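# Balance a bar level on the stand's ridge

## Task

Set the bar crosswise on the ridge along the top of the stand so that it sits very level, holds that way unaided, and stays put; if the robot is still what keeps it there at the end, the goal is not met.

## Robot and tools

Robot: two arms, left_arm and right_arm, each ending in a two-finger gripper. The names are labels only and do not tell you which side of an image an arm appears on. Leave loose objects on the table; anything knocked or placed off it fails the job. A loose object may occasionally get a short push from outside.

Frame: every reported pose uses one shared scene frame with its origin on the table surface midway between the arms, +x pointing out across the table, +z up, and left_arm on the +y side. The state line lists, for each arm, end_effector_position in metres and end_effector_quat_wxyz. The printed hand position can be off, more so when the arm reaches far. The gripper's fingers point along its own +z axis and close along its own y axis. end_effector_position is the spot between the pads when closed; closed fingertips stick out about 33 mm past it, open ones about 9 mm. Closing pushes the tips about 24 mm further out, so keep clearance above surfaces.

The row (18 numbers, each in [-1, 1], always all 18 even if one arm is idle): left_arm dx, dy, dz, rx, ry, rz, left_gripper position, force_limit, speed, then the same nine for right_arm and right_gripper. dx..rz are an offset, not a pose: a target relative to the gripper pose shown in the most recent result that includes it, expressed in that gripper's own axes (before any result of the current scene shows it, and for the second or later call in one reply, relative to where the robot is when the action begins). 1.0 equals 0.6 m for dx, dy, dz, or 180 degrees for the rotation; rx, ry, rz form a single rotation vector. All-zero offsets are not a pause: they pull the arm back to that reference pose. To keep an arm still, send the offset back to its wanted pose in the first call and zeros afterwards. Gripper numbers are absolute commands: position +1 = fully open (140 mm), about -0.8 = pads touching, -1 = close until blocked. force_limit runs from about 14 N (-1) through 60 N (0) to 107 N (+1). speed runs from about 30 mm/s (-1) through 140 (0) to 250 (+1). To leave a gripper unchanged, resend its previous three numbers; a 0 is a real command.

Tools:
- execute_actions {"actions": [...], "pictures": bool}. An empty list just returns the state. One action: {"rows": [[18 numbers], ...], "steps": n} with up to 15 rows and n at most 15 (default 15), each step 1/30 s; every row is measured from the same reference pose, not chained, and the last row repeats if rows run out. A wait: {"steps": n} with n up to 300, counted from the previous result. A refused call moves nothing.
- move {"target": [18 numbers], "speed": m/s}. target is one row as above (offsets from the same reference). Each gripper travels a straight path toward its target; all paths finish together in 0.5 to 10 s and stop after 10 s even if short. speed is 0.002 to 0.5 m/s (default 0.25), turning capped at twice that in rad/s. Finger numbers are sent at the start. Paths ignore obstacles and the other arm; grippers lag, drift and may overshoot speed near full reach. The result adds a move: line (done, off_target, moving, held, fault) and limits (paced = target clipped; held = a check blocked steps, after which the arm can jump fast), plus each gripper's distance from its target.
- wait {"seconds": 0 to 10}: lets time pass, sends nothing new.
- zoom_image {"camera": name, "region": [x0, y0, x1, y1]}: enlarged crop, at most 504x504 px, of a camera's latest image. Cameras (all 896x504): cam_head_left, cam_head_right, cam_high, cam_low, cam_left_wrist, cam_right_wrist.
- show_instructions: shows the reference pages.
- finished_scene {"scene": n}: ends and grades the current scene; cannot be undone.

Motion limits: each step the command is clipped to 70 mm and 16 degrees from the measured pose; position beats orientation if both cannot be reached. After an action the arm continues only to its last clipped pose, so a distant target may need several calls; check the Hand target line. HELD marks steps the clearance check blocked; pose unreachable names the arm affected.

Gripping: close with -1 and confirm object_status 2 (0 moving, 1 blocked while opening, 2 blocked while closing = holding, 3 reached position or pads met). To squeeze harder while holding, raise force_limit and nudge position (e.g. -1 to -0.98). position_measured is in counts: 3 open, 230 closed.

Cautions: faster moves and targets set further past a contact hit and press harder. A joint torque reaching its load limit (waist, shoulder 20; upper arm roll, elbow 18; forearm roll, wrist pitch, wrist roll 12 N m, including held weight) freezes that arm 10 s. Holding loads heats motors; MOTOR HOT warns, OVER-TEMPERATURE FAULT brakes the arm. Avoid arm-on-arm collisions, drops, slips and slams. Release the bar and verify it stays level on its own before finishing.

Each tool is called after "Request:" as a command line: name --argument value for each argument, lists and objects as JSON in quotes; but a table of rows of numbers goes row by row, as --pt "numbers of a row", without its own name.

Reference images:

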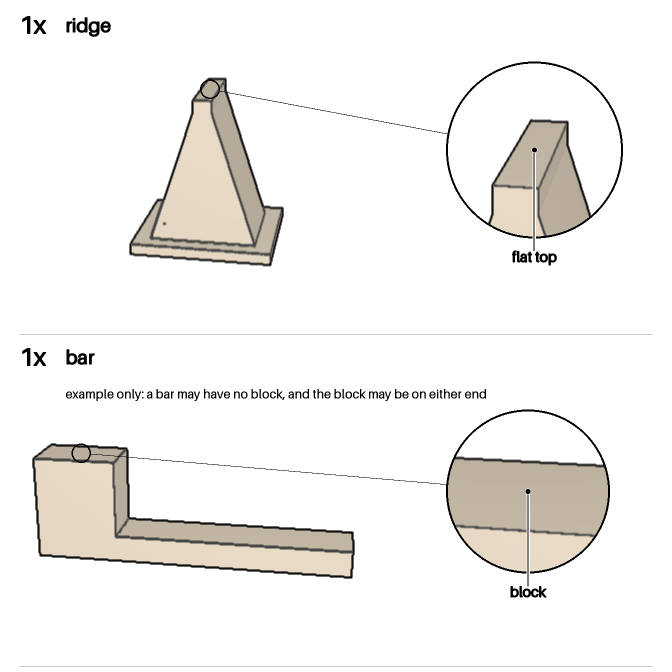

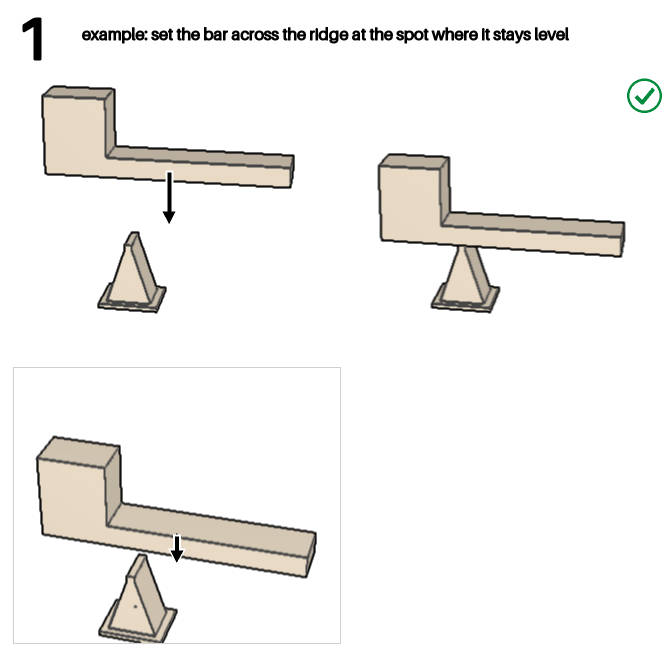

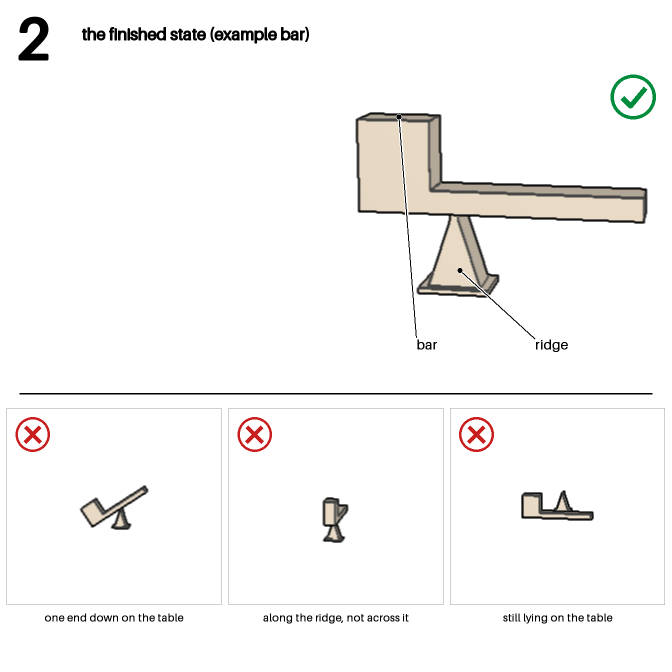

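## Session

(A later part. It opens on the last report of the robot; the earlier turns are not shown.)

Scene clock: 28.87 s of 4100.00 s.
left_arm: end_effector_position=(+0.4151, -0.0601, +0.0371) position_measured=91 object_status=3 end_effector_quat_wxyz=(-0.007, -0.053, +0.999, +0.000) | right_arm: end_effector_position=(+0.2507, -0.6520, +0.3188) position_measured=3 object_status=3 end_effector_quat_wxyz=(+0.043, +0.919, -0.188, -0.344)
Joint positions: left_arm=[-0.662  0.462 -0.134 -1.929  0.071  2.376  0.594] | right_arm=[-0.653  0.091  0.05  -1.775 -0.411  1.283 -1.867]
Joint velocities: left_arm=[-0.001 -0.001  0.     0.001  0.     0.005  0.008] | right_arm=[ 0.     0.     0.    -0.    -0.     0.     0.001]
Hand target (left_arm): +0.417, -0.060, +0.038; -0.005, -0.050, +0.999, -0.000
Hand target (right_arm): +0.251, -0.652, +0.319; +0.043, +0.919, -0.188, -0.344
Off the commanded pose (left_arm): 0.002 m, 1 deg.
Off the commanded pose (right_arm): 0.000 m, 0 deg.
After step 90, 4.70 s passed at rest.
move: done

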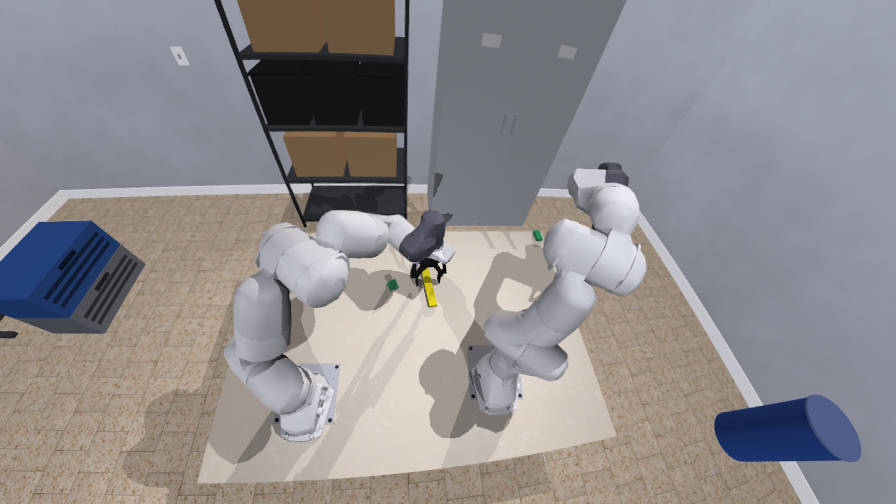

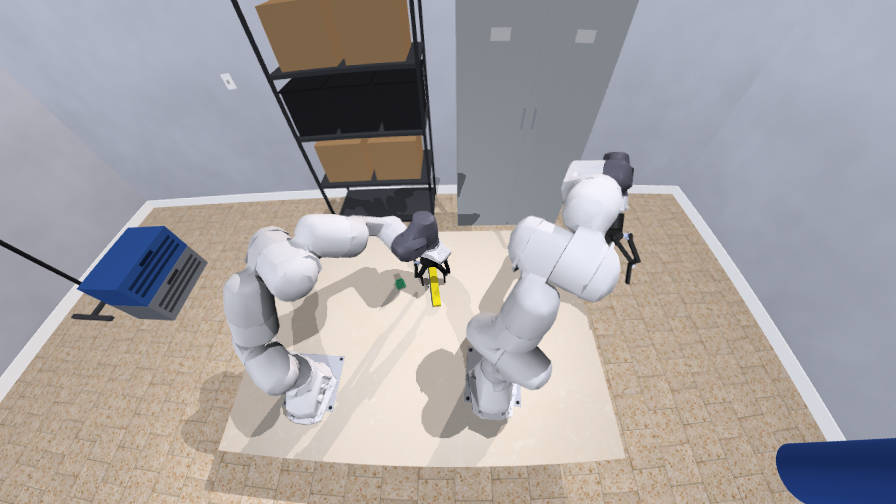

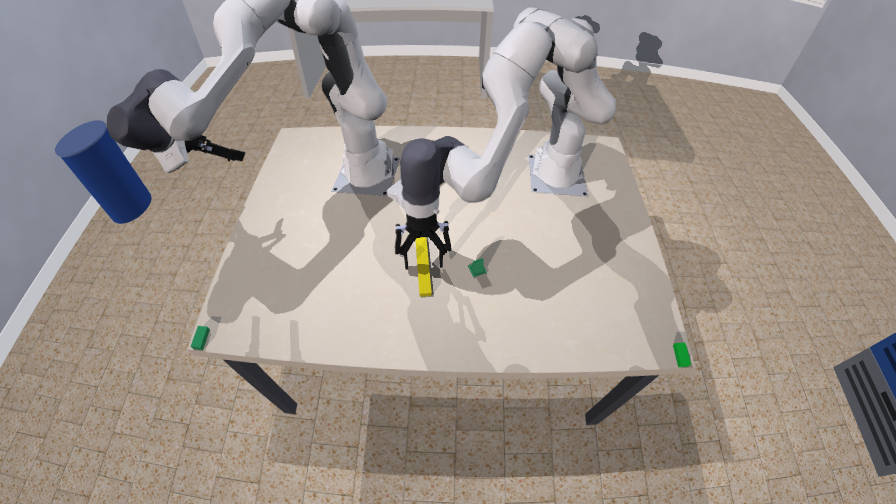

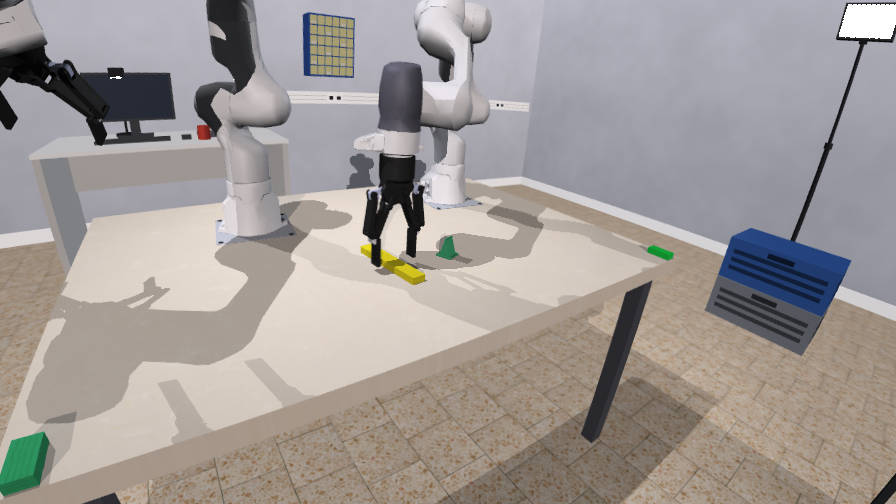

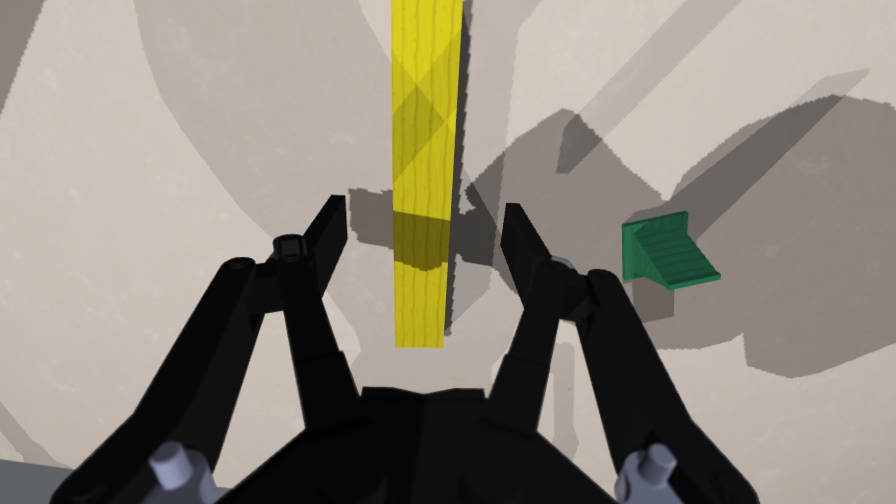

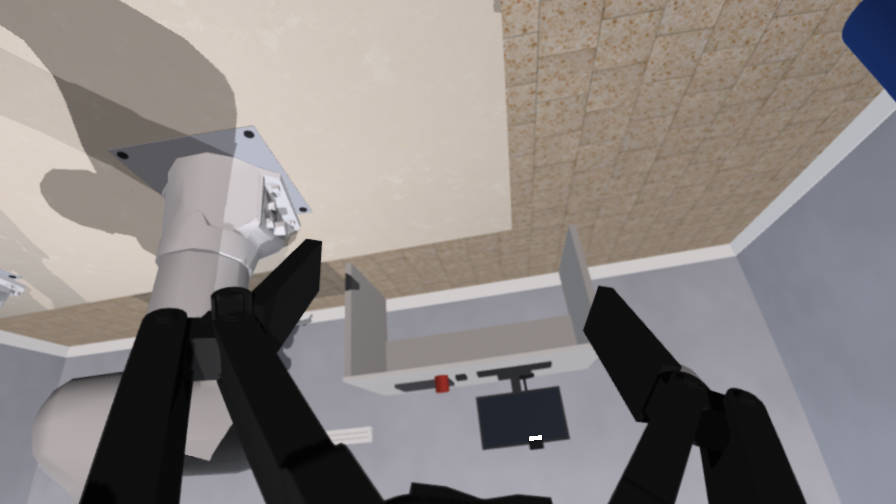

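Request:
move --target '[0,0,0,0,0,0,-1,0,-0.3,0,0,0,0,0,0,1,0,0]'

Request:
move --target '[0,0,-0.13,0,0,0,-1,0,-0.3,0,0,0,0,0,0,1,0,0]' --speed 0.1

Scene clock: 32.13 s of 4100.00 s.
left_arm: end_effector_position=(+0.4155, -0.0605, +0.0375) position_measured=185 object_status=2 end_effector_quat_wxyz=(-0.007, -0.052, +0.999, -0.000) | right_arm: end_effector_position=(+0.2507, -0.6520, +0.3188) position_measured=3 object_status=3 end_effector_quat_wxyz=(+0.043, +0.919, -0.188, -0.344)
Joint positions: left_arm=[-0.662  0.462 -0.134 -1.929  0.071  2.377  0.596] | right_arm=[-0.653  0.091  0.05  -1.775 -0.411  1.283 -1.867]
Joint velocities: left_arm=[ 0.     0.001  0.001 -0.001  0.001  0.     0.001] | right_arm=[ 0.     0.001  0.001 -0.001 -0.001  0.001 -0.   ]
Hand target (left_arm): +0.415, -0.060, +0.037; -0.007, -0.053, +0.999, +0.000
Hand target (right_arm): +0.251, -0.652, +0.319; +0.043, +0.919, -0.188, -0.344
Off the commanded pose (left_arm): 0.001 m, 0 deg.
Off the commanded pose (right_arm): 0.000 m, 0 deg.
move: done

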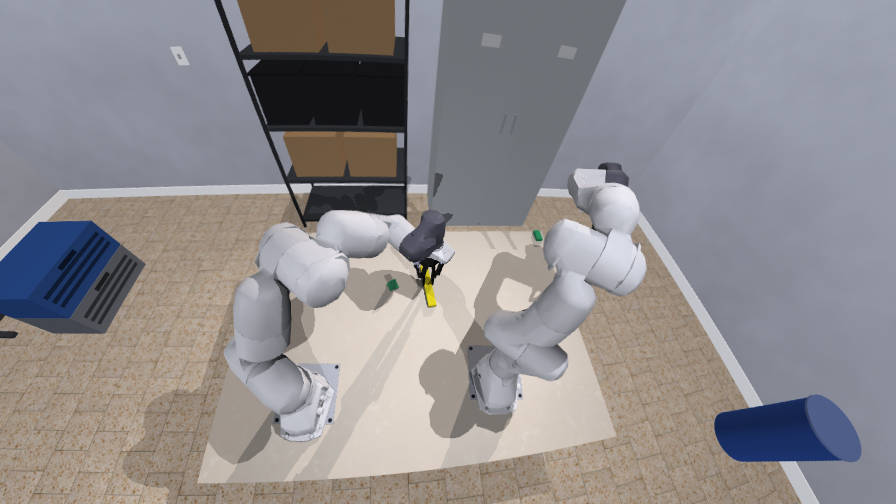

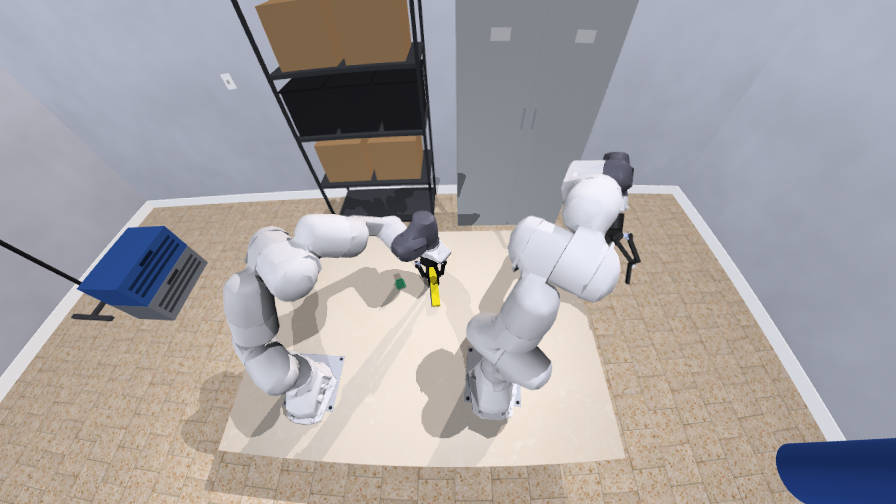

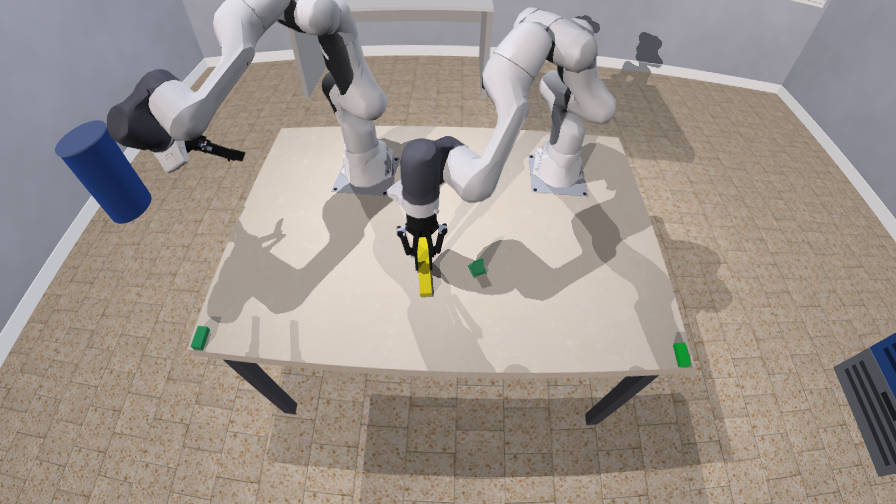

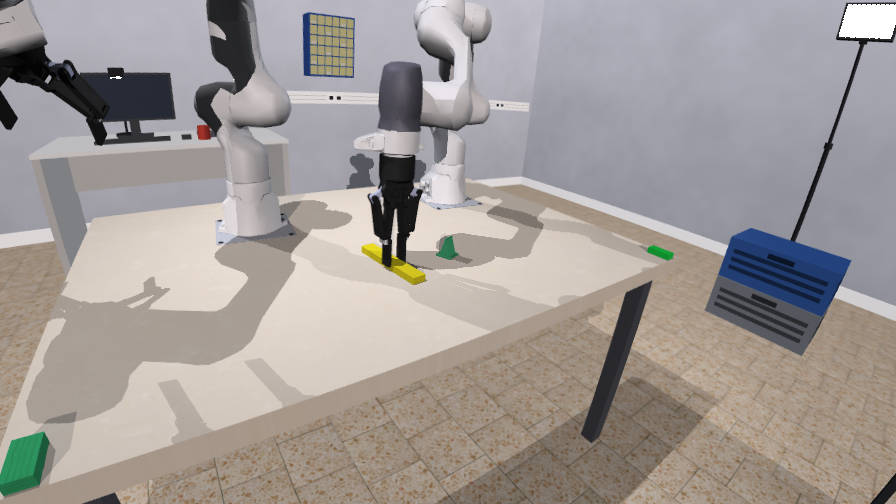

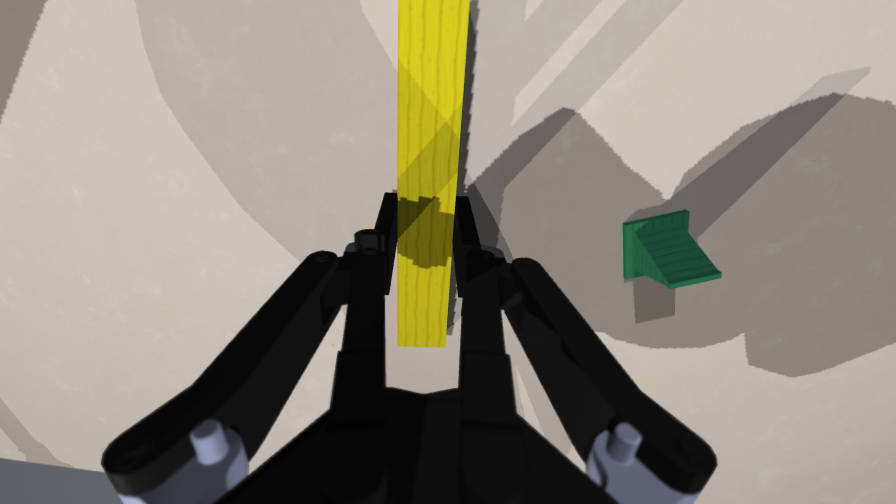

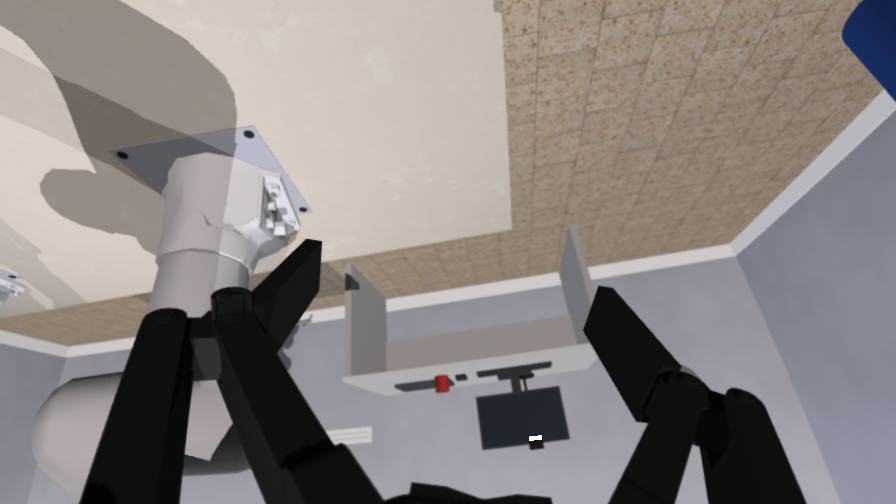

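Scene clock: 33.47 s of 4100.00 s.
left_arm: end_effector_position=(+0.4168, -0.0602, +0.1160) position_measured=185 object_status=2 end_effector_quat_wxyz=(-0.005, -0.053, +0.999, -0.000) | right_arm: end_effector_position=(+0.2507, -0.6520, +0.3188) position_measured=3 object_status=3 end_effector_quat_wxyz=(+0.043, +0.919, -0.188, -0.344)
Joint positions: left_arm=[-0.652  0.339 -0.146 -1.891  0.052  2.221  0.607] | right_arm=[-0.653  0.091  0.05  -1.775 -0.411  1.283 -1.867]
Joint velocities: left_arm=[ 0.001  0.001 -0.     0.001 -0.001 -0.01   0.003] | right_arm=[-0.    -0.     0.    -0.     0.001  0.001 -0.   ]
Hand target (left_arm): +0.416, -0.060, +0.116; -0.007, -0.052, +0.999, -0.000
Hand target (right_arm): +0.251, -0.652, +0.319; +0.043, +0.919, -0.188, -0.344
Off the commanded pose (left_arm): 0.001 m, 0 deg.
Off the commanded pose (right_arm): 0.000 m, 0 deg.
move: done

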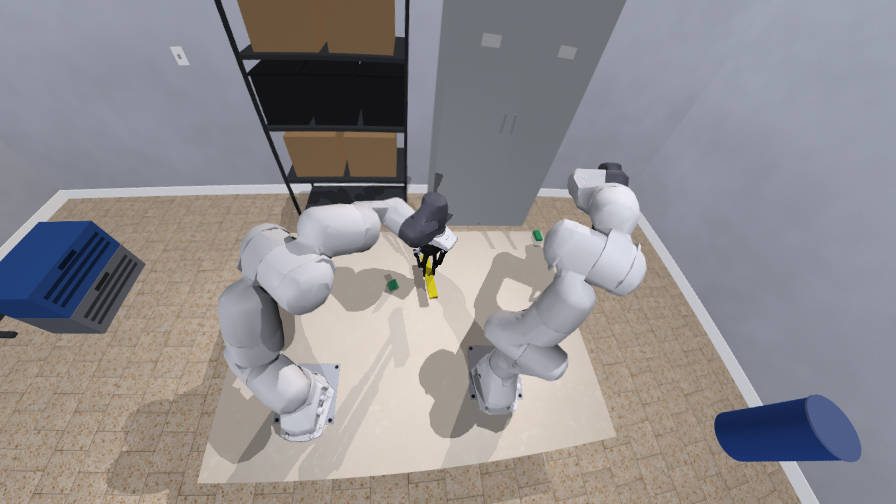

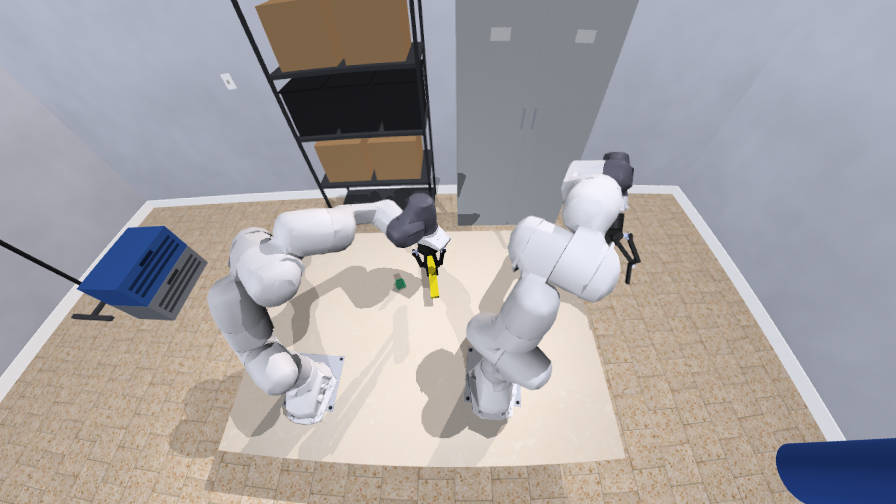

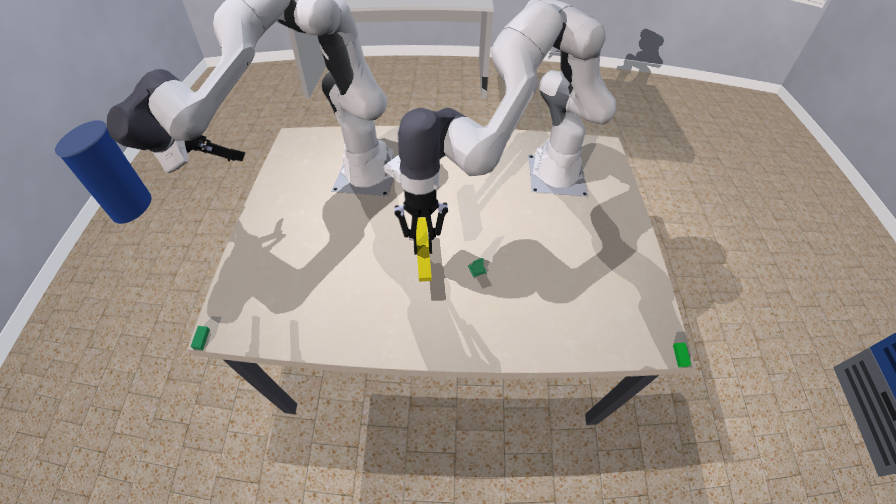

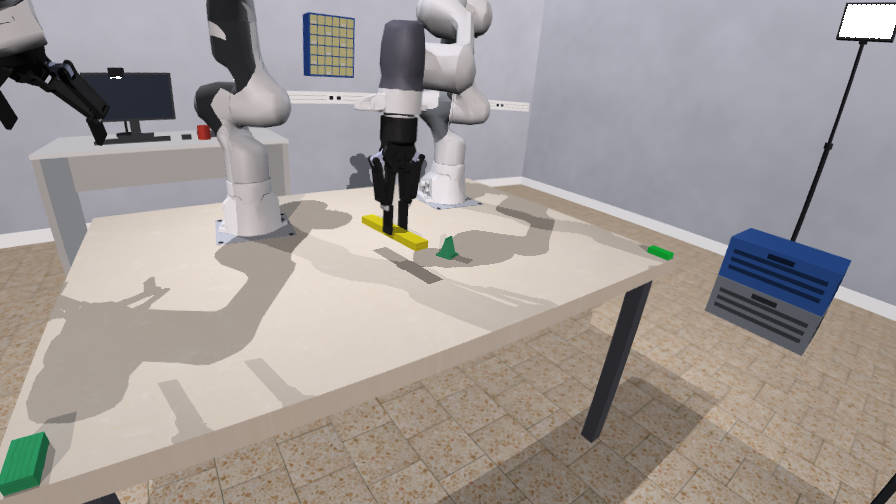

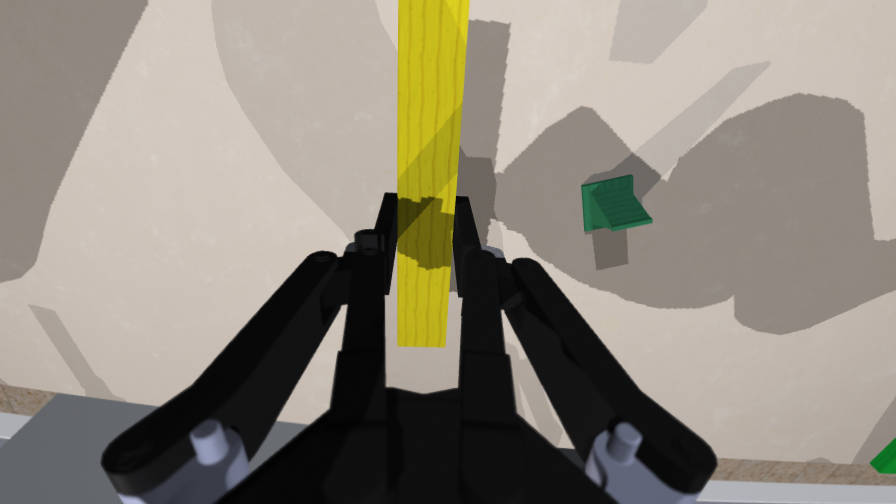

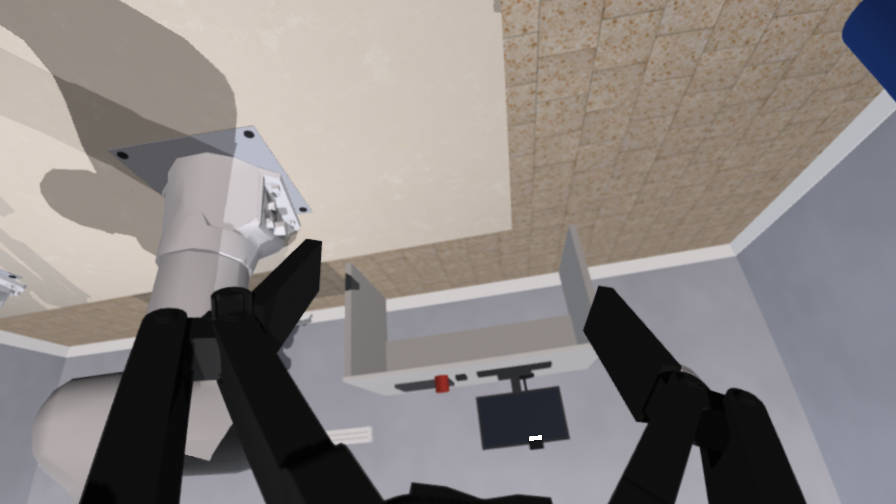

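Request:
move --target '[-0.04,0.12,0,0,0,-0.055,-1,0,-0.3,0,0,0,0,0,0,1,0,0]' --speed 0.1

Scene clock: 37.63 s of 4100.00 s.
left_arm: end_effector_position=(+0.4326, +0.0148, +0.1147) position_measured=185 object_status=2 end_effector_quat_wxyz=(-0.005, -0.133, +0.991, +0.003) | right_arm: end_effector_position=(+0.2507, -0.6520, +0.3188) position_measured=3 object_status=3 end_effector_quat_wxyz=(+0.043, +0.919, -0.188, -0.344)
Joint positions: left_arm=[-0.592  0.231 -0.092 -2.051  0.021  2.269  0.572] | right_arm=[-0.653  0.091  0.05  -1.775 -0.411  1.283 -1.867]
Joint velocities: left_arm=[ 0.001 -0.001 -0.001 -0.003 -0.002  0.009 -0.015] | right_arm=[ 0.     0.    -0.    -0.001 -0.001 -0.    -0.   ]
Hand target (left_arm): +0.433, +0.014, +0.116; -0.005, -0.139, +0.990, -0.000
Hand target (right_arm): +0.251, -0.652, +0.319; +0.043, +0.919, -0.188, -0.344
Off the commanded pose (left_arm): 0.001 m, 1 deg.
Off the commanded pose (right_arm): 0.000 m, 0 deg.
move: done

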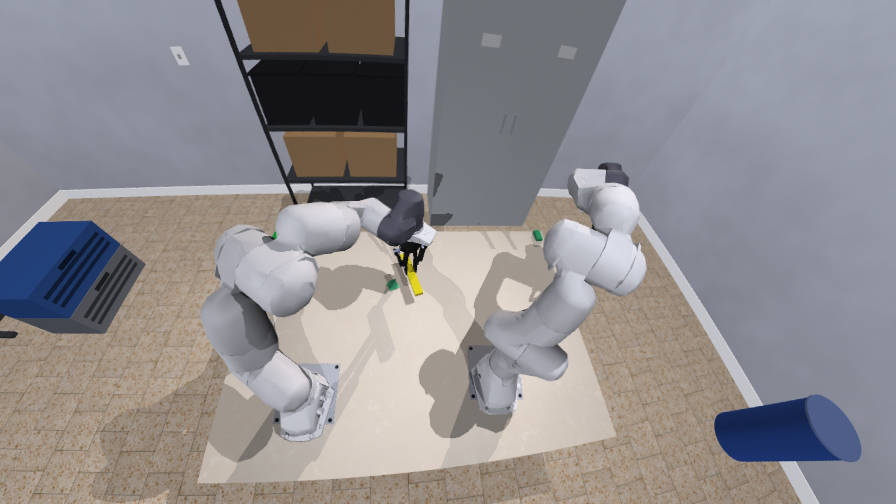

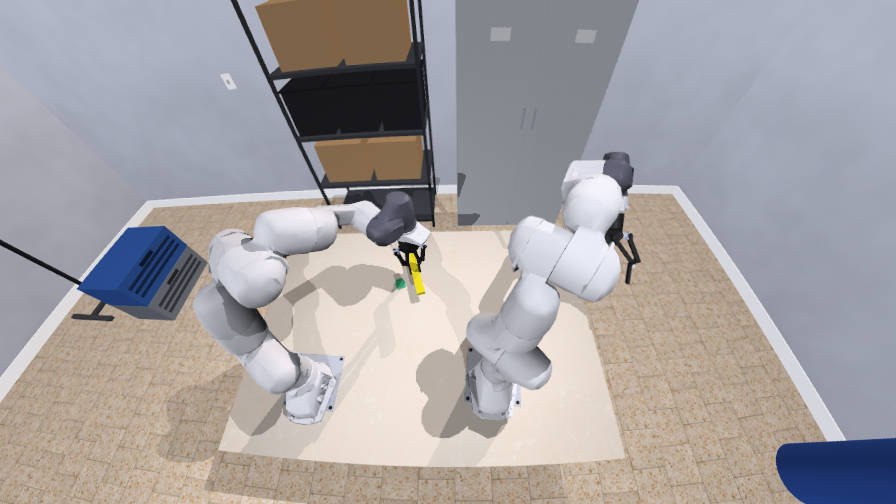

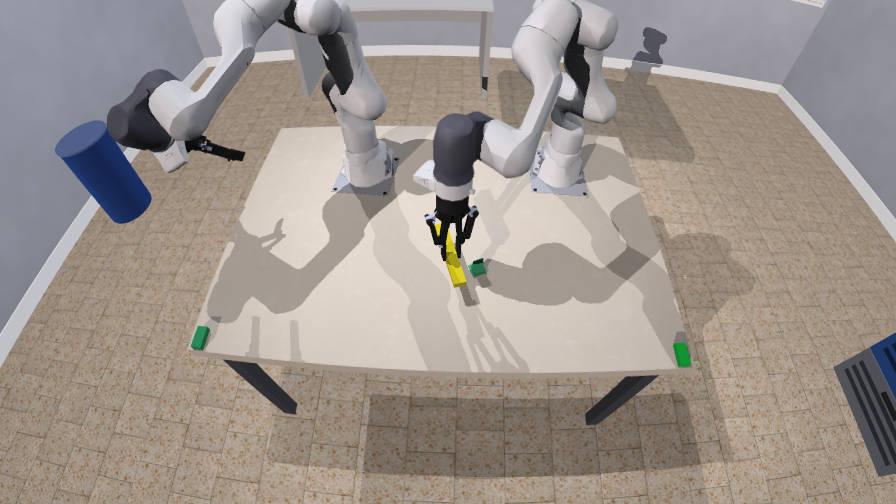

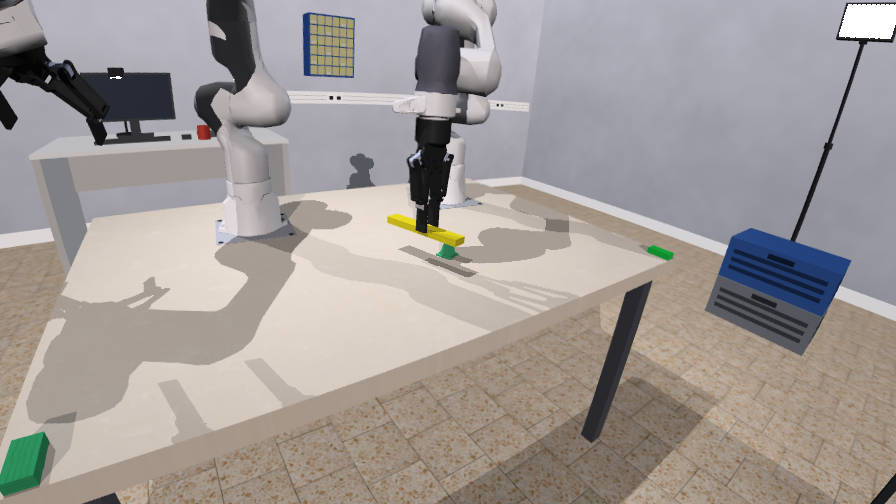

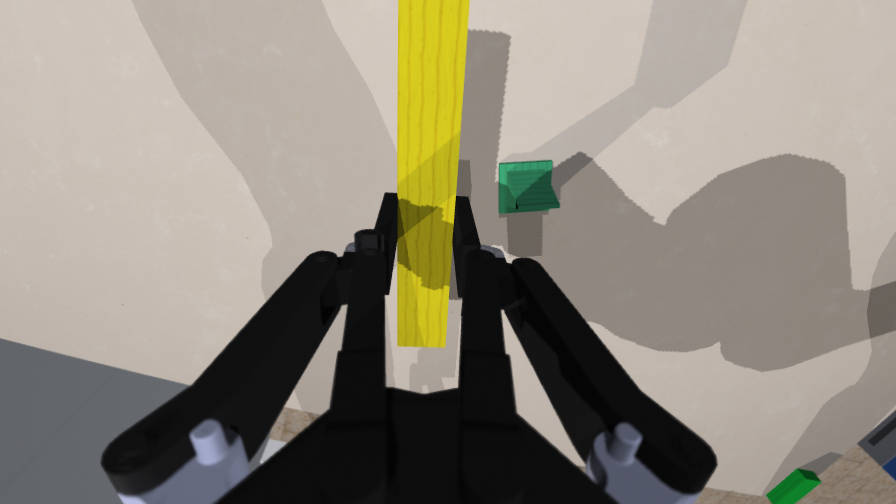

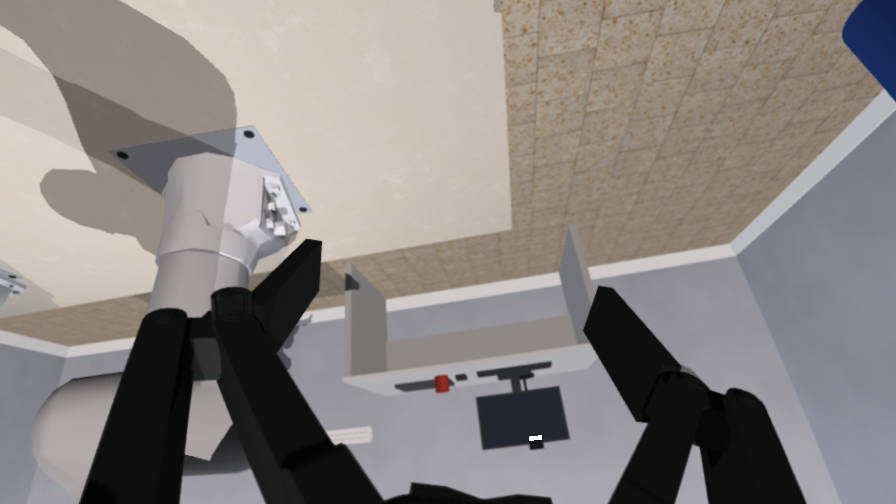

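Request:
move --target '[0,0.02,0.04,0,0,-0.02,-1,0,-0.3,0,0,0,0,0,0,1,0,0]' --speed 0.05

Request:
zoom_image --camera "cam_left_wrist" --region '[340, 100, 640, 360]'

Request:
zoom_image --camera "cam_low" --region '[360, 190, 520, 280]'

Scene clock: 41.13 s of 4100.00 s.
left_arm: end_effector_position=(+0.4284, +0.0273, +0.0903) position_measured=185 object_status=2 end_effector_quat_wxyz=(-0.007, -0.158, +0.987, +0.005) | right_arm: end_effector_position=(+0.2507, -0.6520, +0.3188) position_measured=3 object_status=3 end_effector_quat_wxyz=(+0.043, +0.919, -0.188, -0.344)
Joint positions: left_arm=[-0.592  0.242 -0.08  -2.104  0.021  2.329  0.532] | right_arm=[-0.653  0.091  0.05  -1.775 -0.411  1.283 -1.867]
Joint velocities: left_arm=[-0.    -0.    -0.     0.001 -0.001  0.018 -0.024] | right_arm=[-0.001  0.     0.001  0.001  0.001  0.002  0.001]
Hand target (left_arm): +0.430, +0.026, +0.091; -0.005, -0.164, +0.986, +0.003
Hand target (right_arm): +0.251, -0.652, +0.319; +0.043, +0.919, -0.188, -0.344
Off the commanded pose (left_arm): 0.001 m, 1 deg.
Off the commanded pose (right_arm): 0.000 m, 0 deg.
move: done

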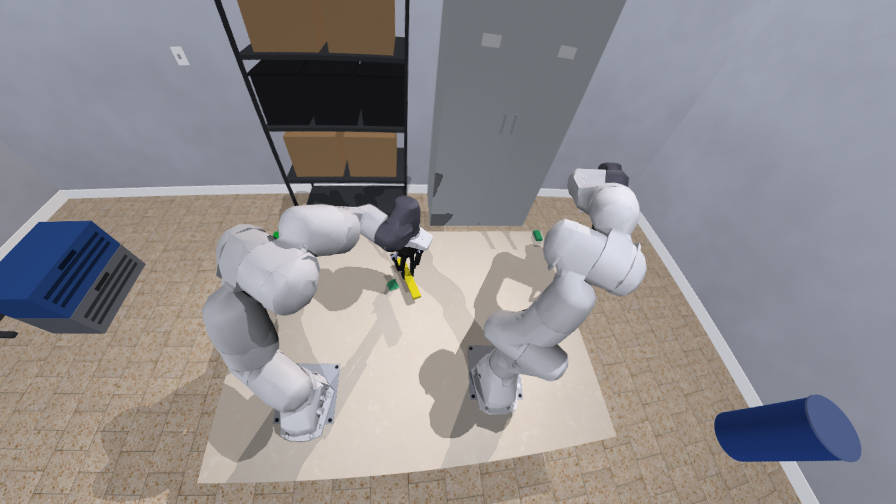

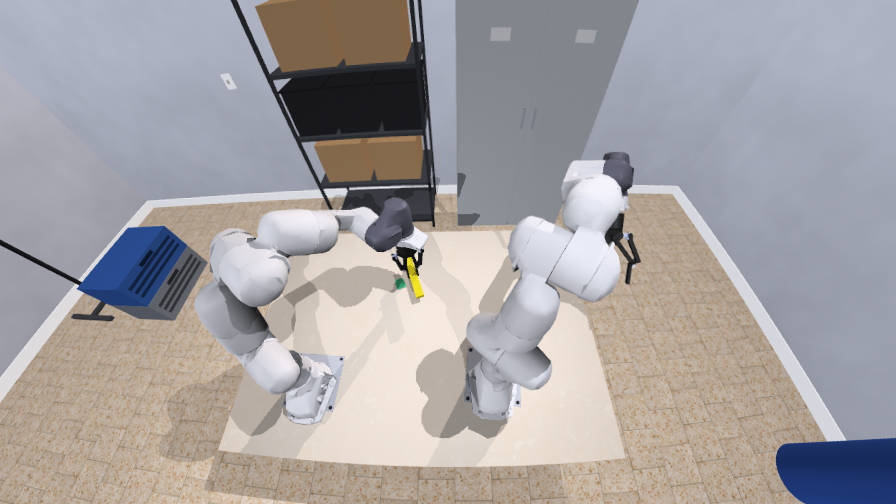

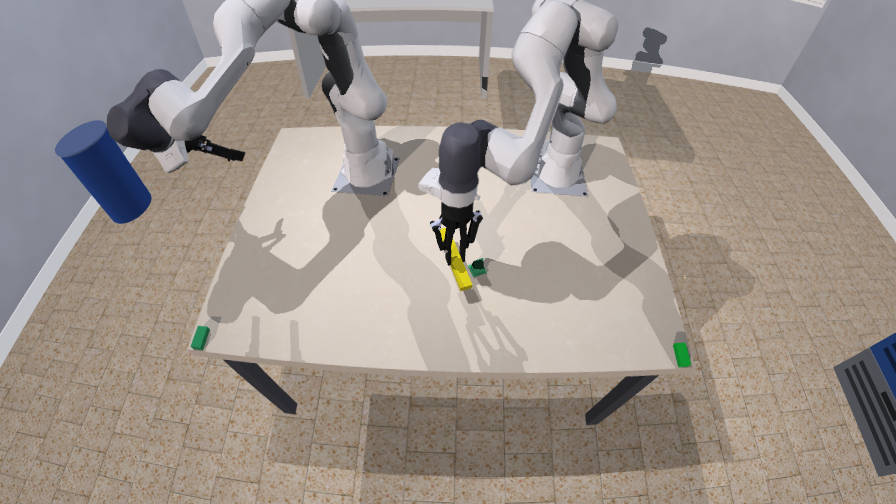

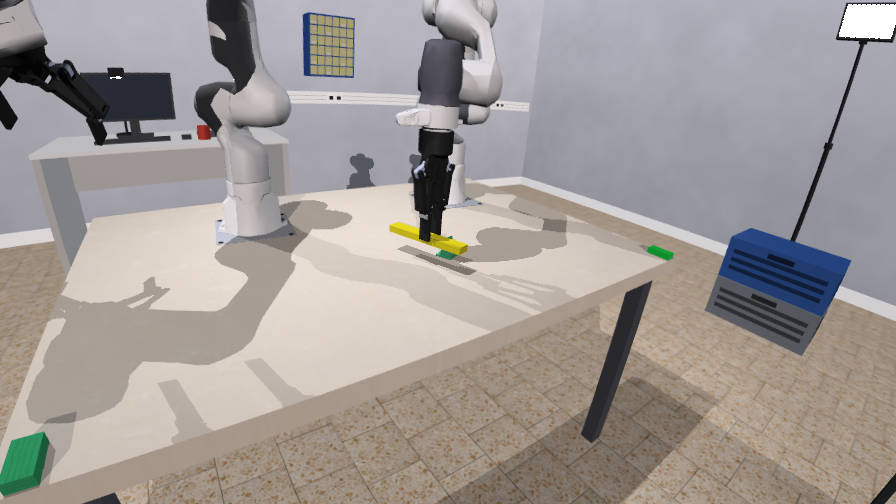

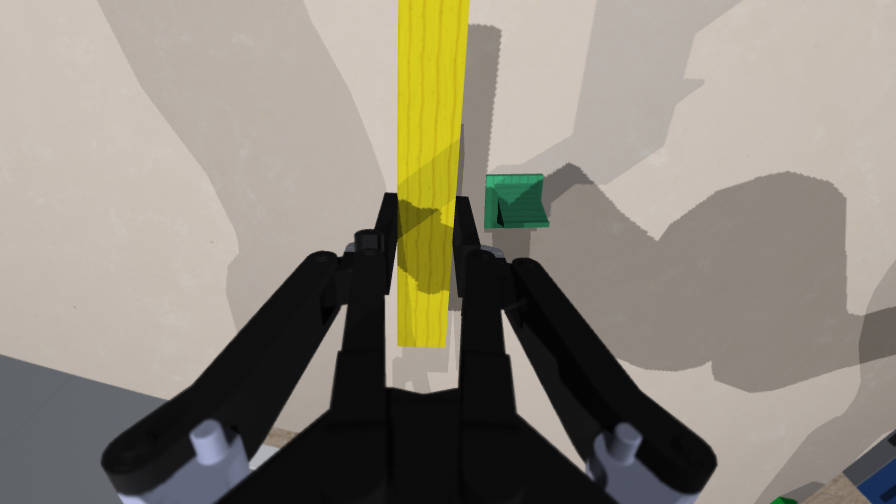

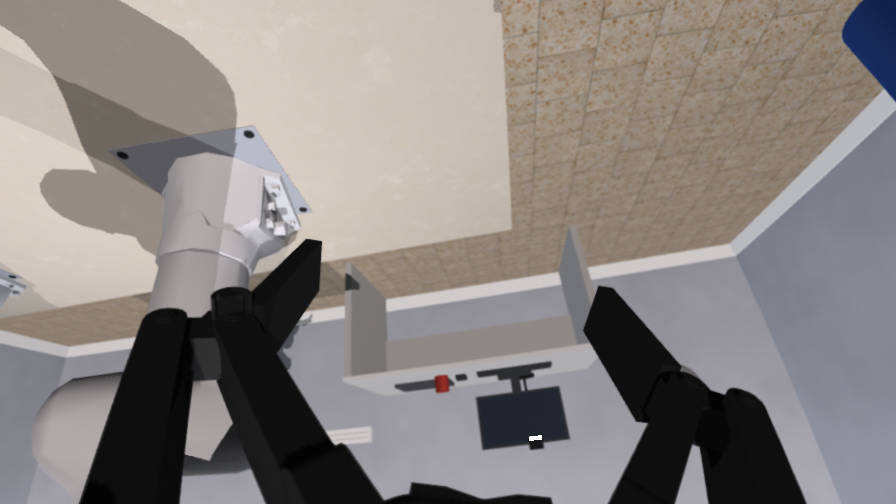

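Region (340, 100, 640, 360) of cam_left_wrist's 896x504 image, scaled by 1.680, with more detail than that image has; it fills the top 437 rows of this view, and the rest is white.

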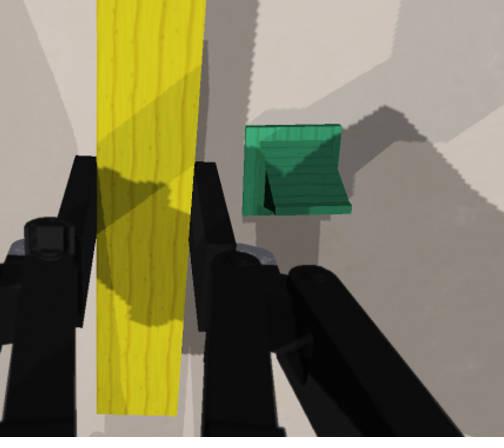

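Region (360, 190, 520, 280) of cam_low's 896x504 image, scaled by 3.150, with more detail than that image has; it fills the top 284 rows of this view, and the rest is white.

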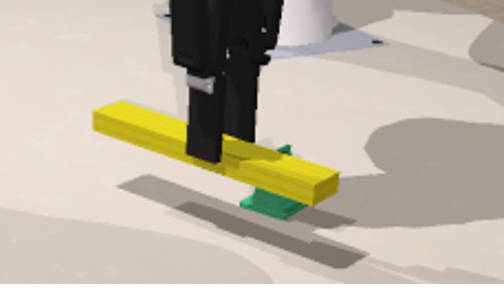

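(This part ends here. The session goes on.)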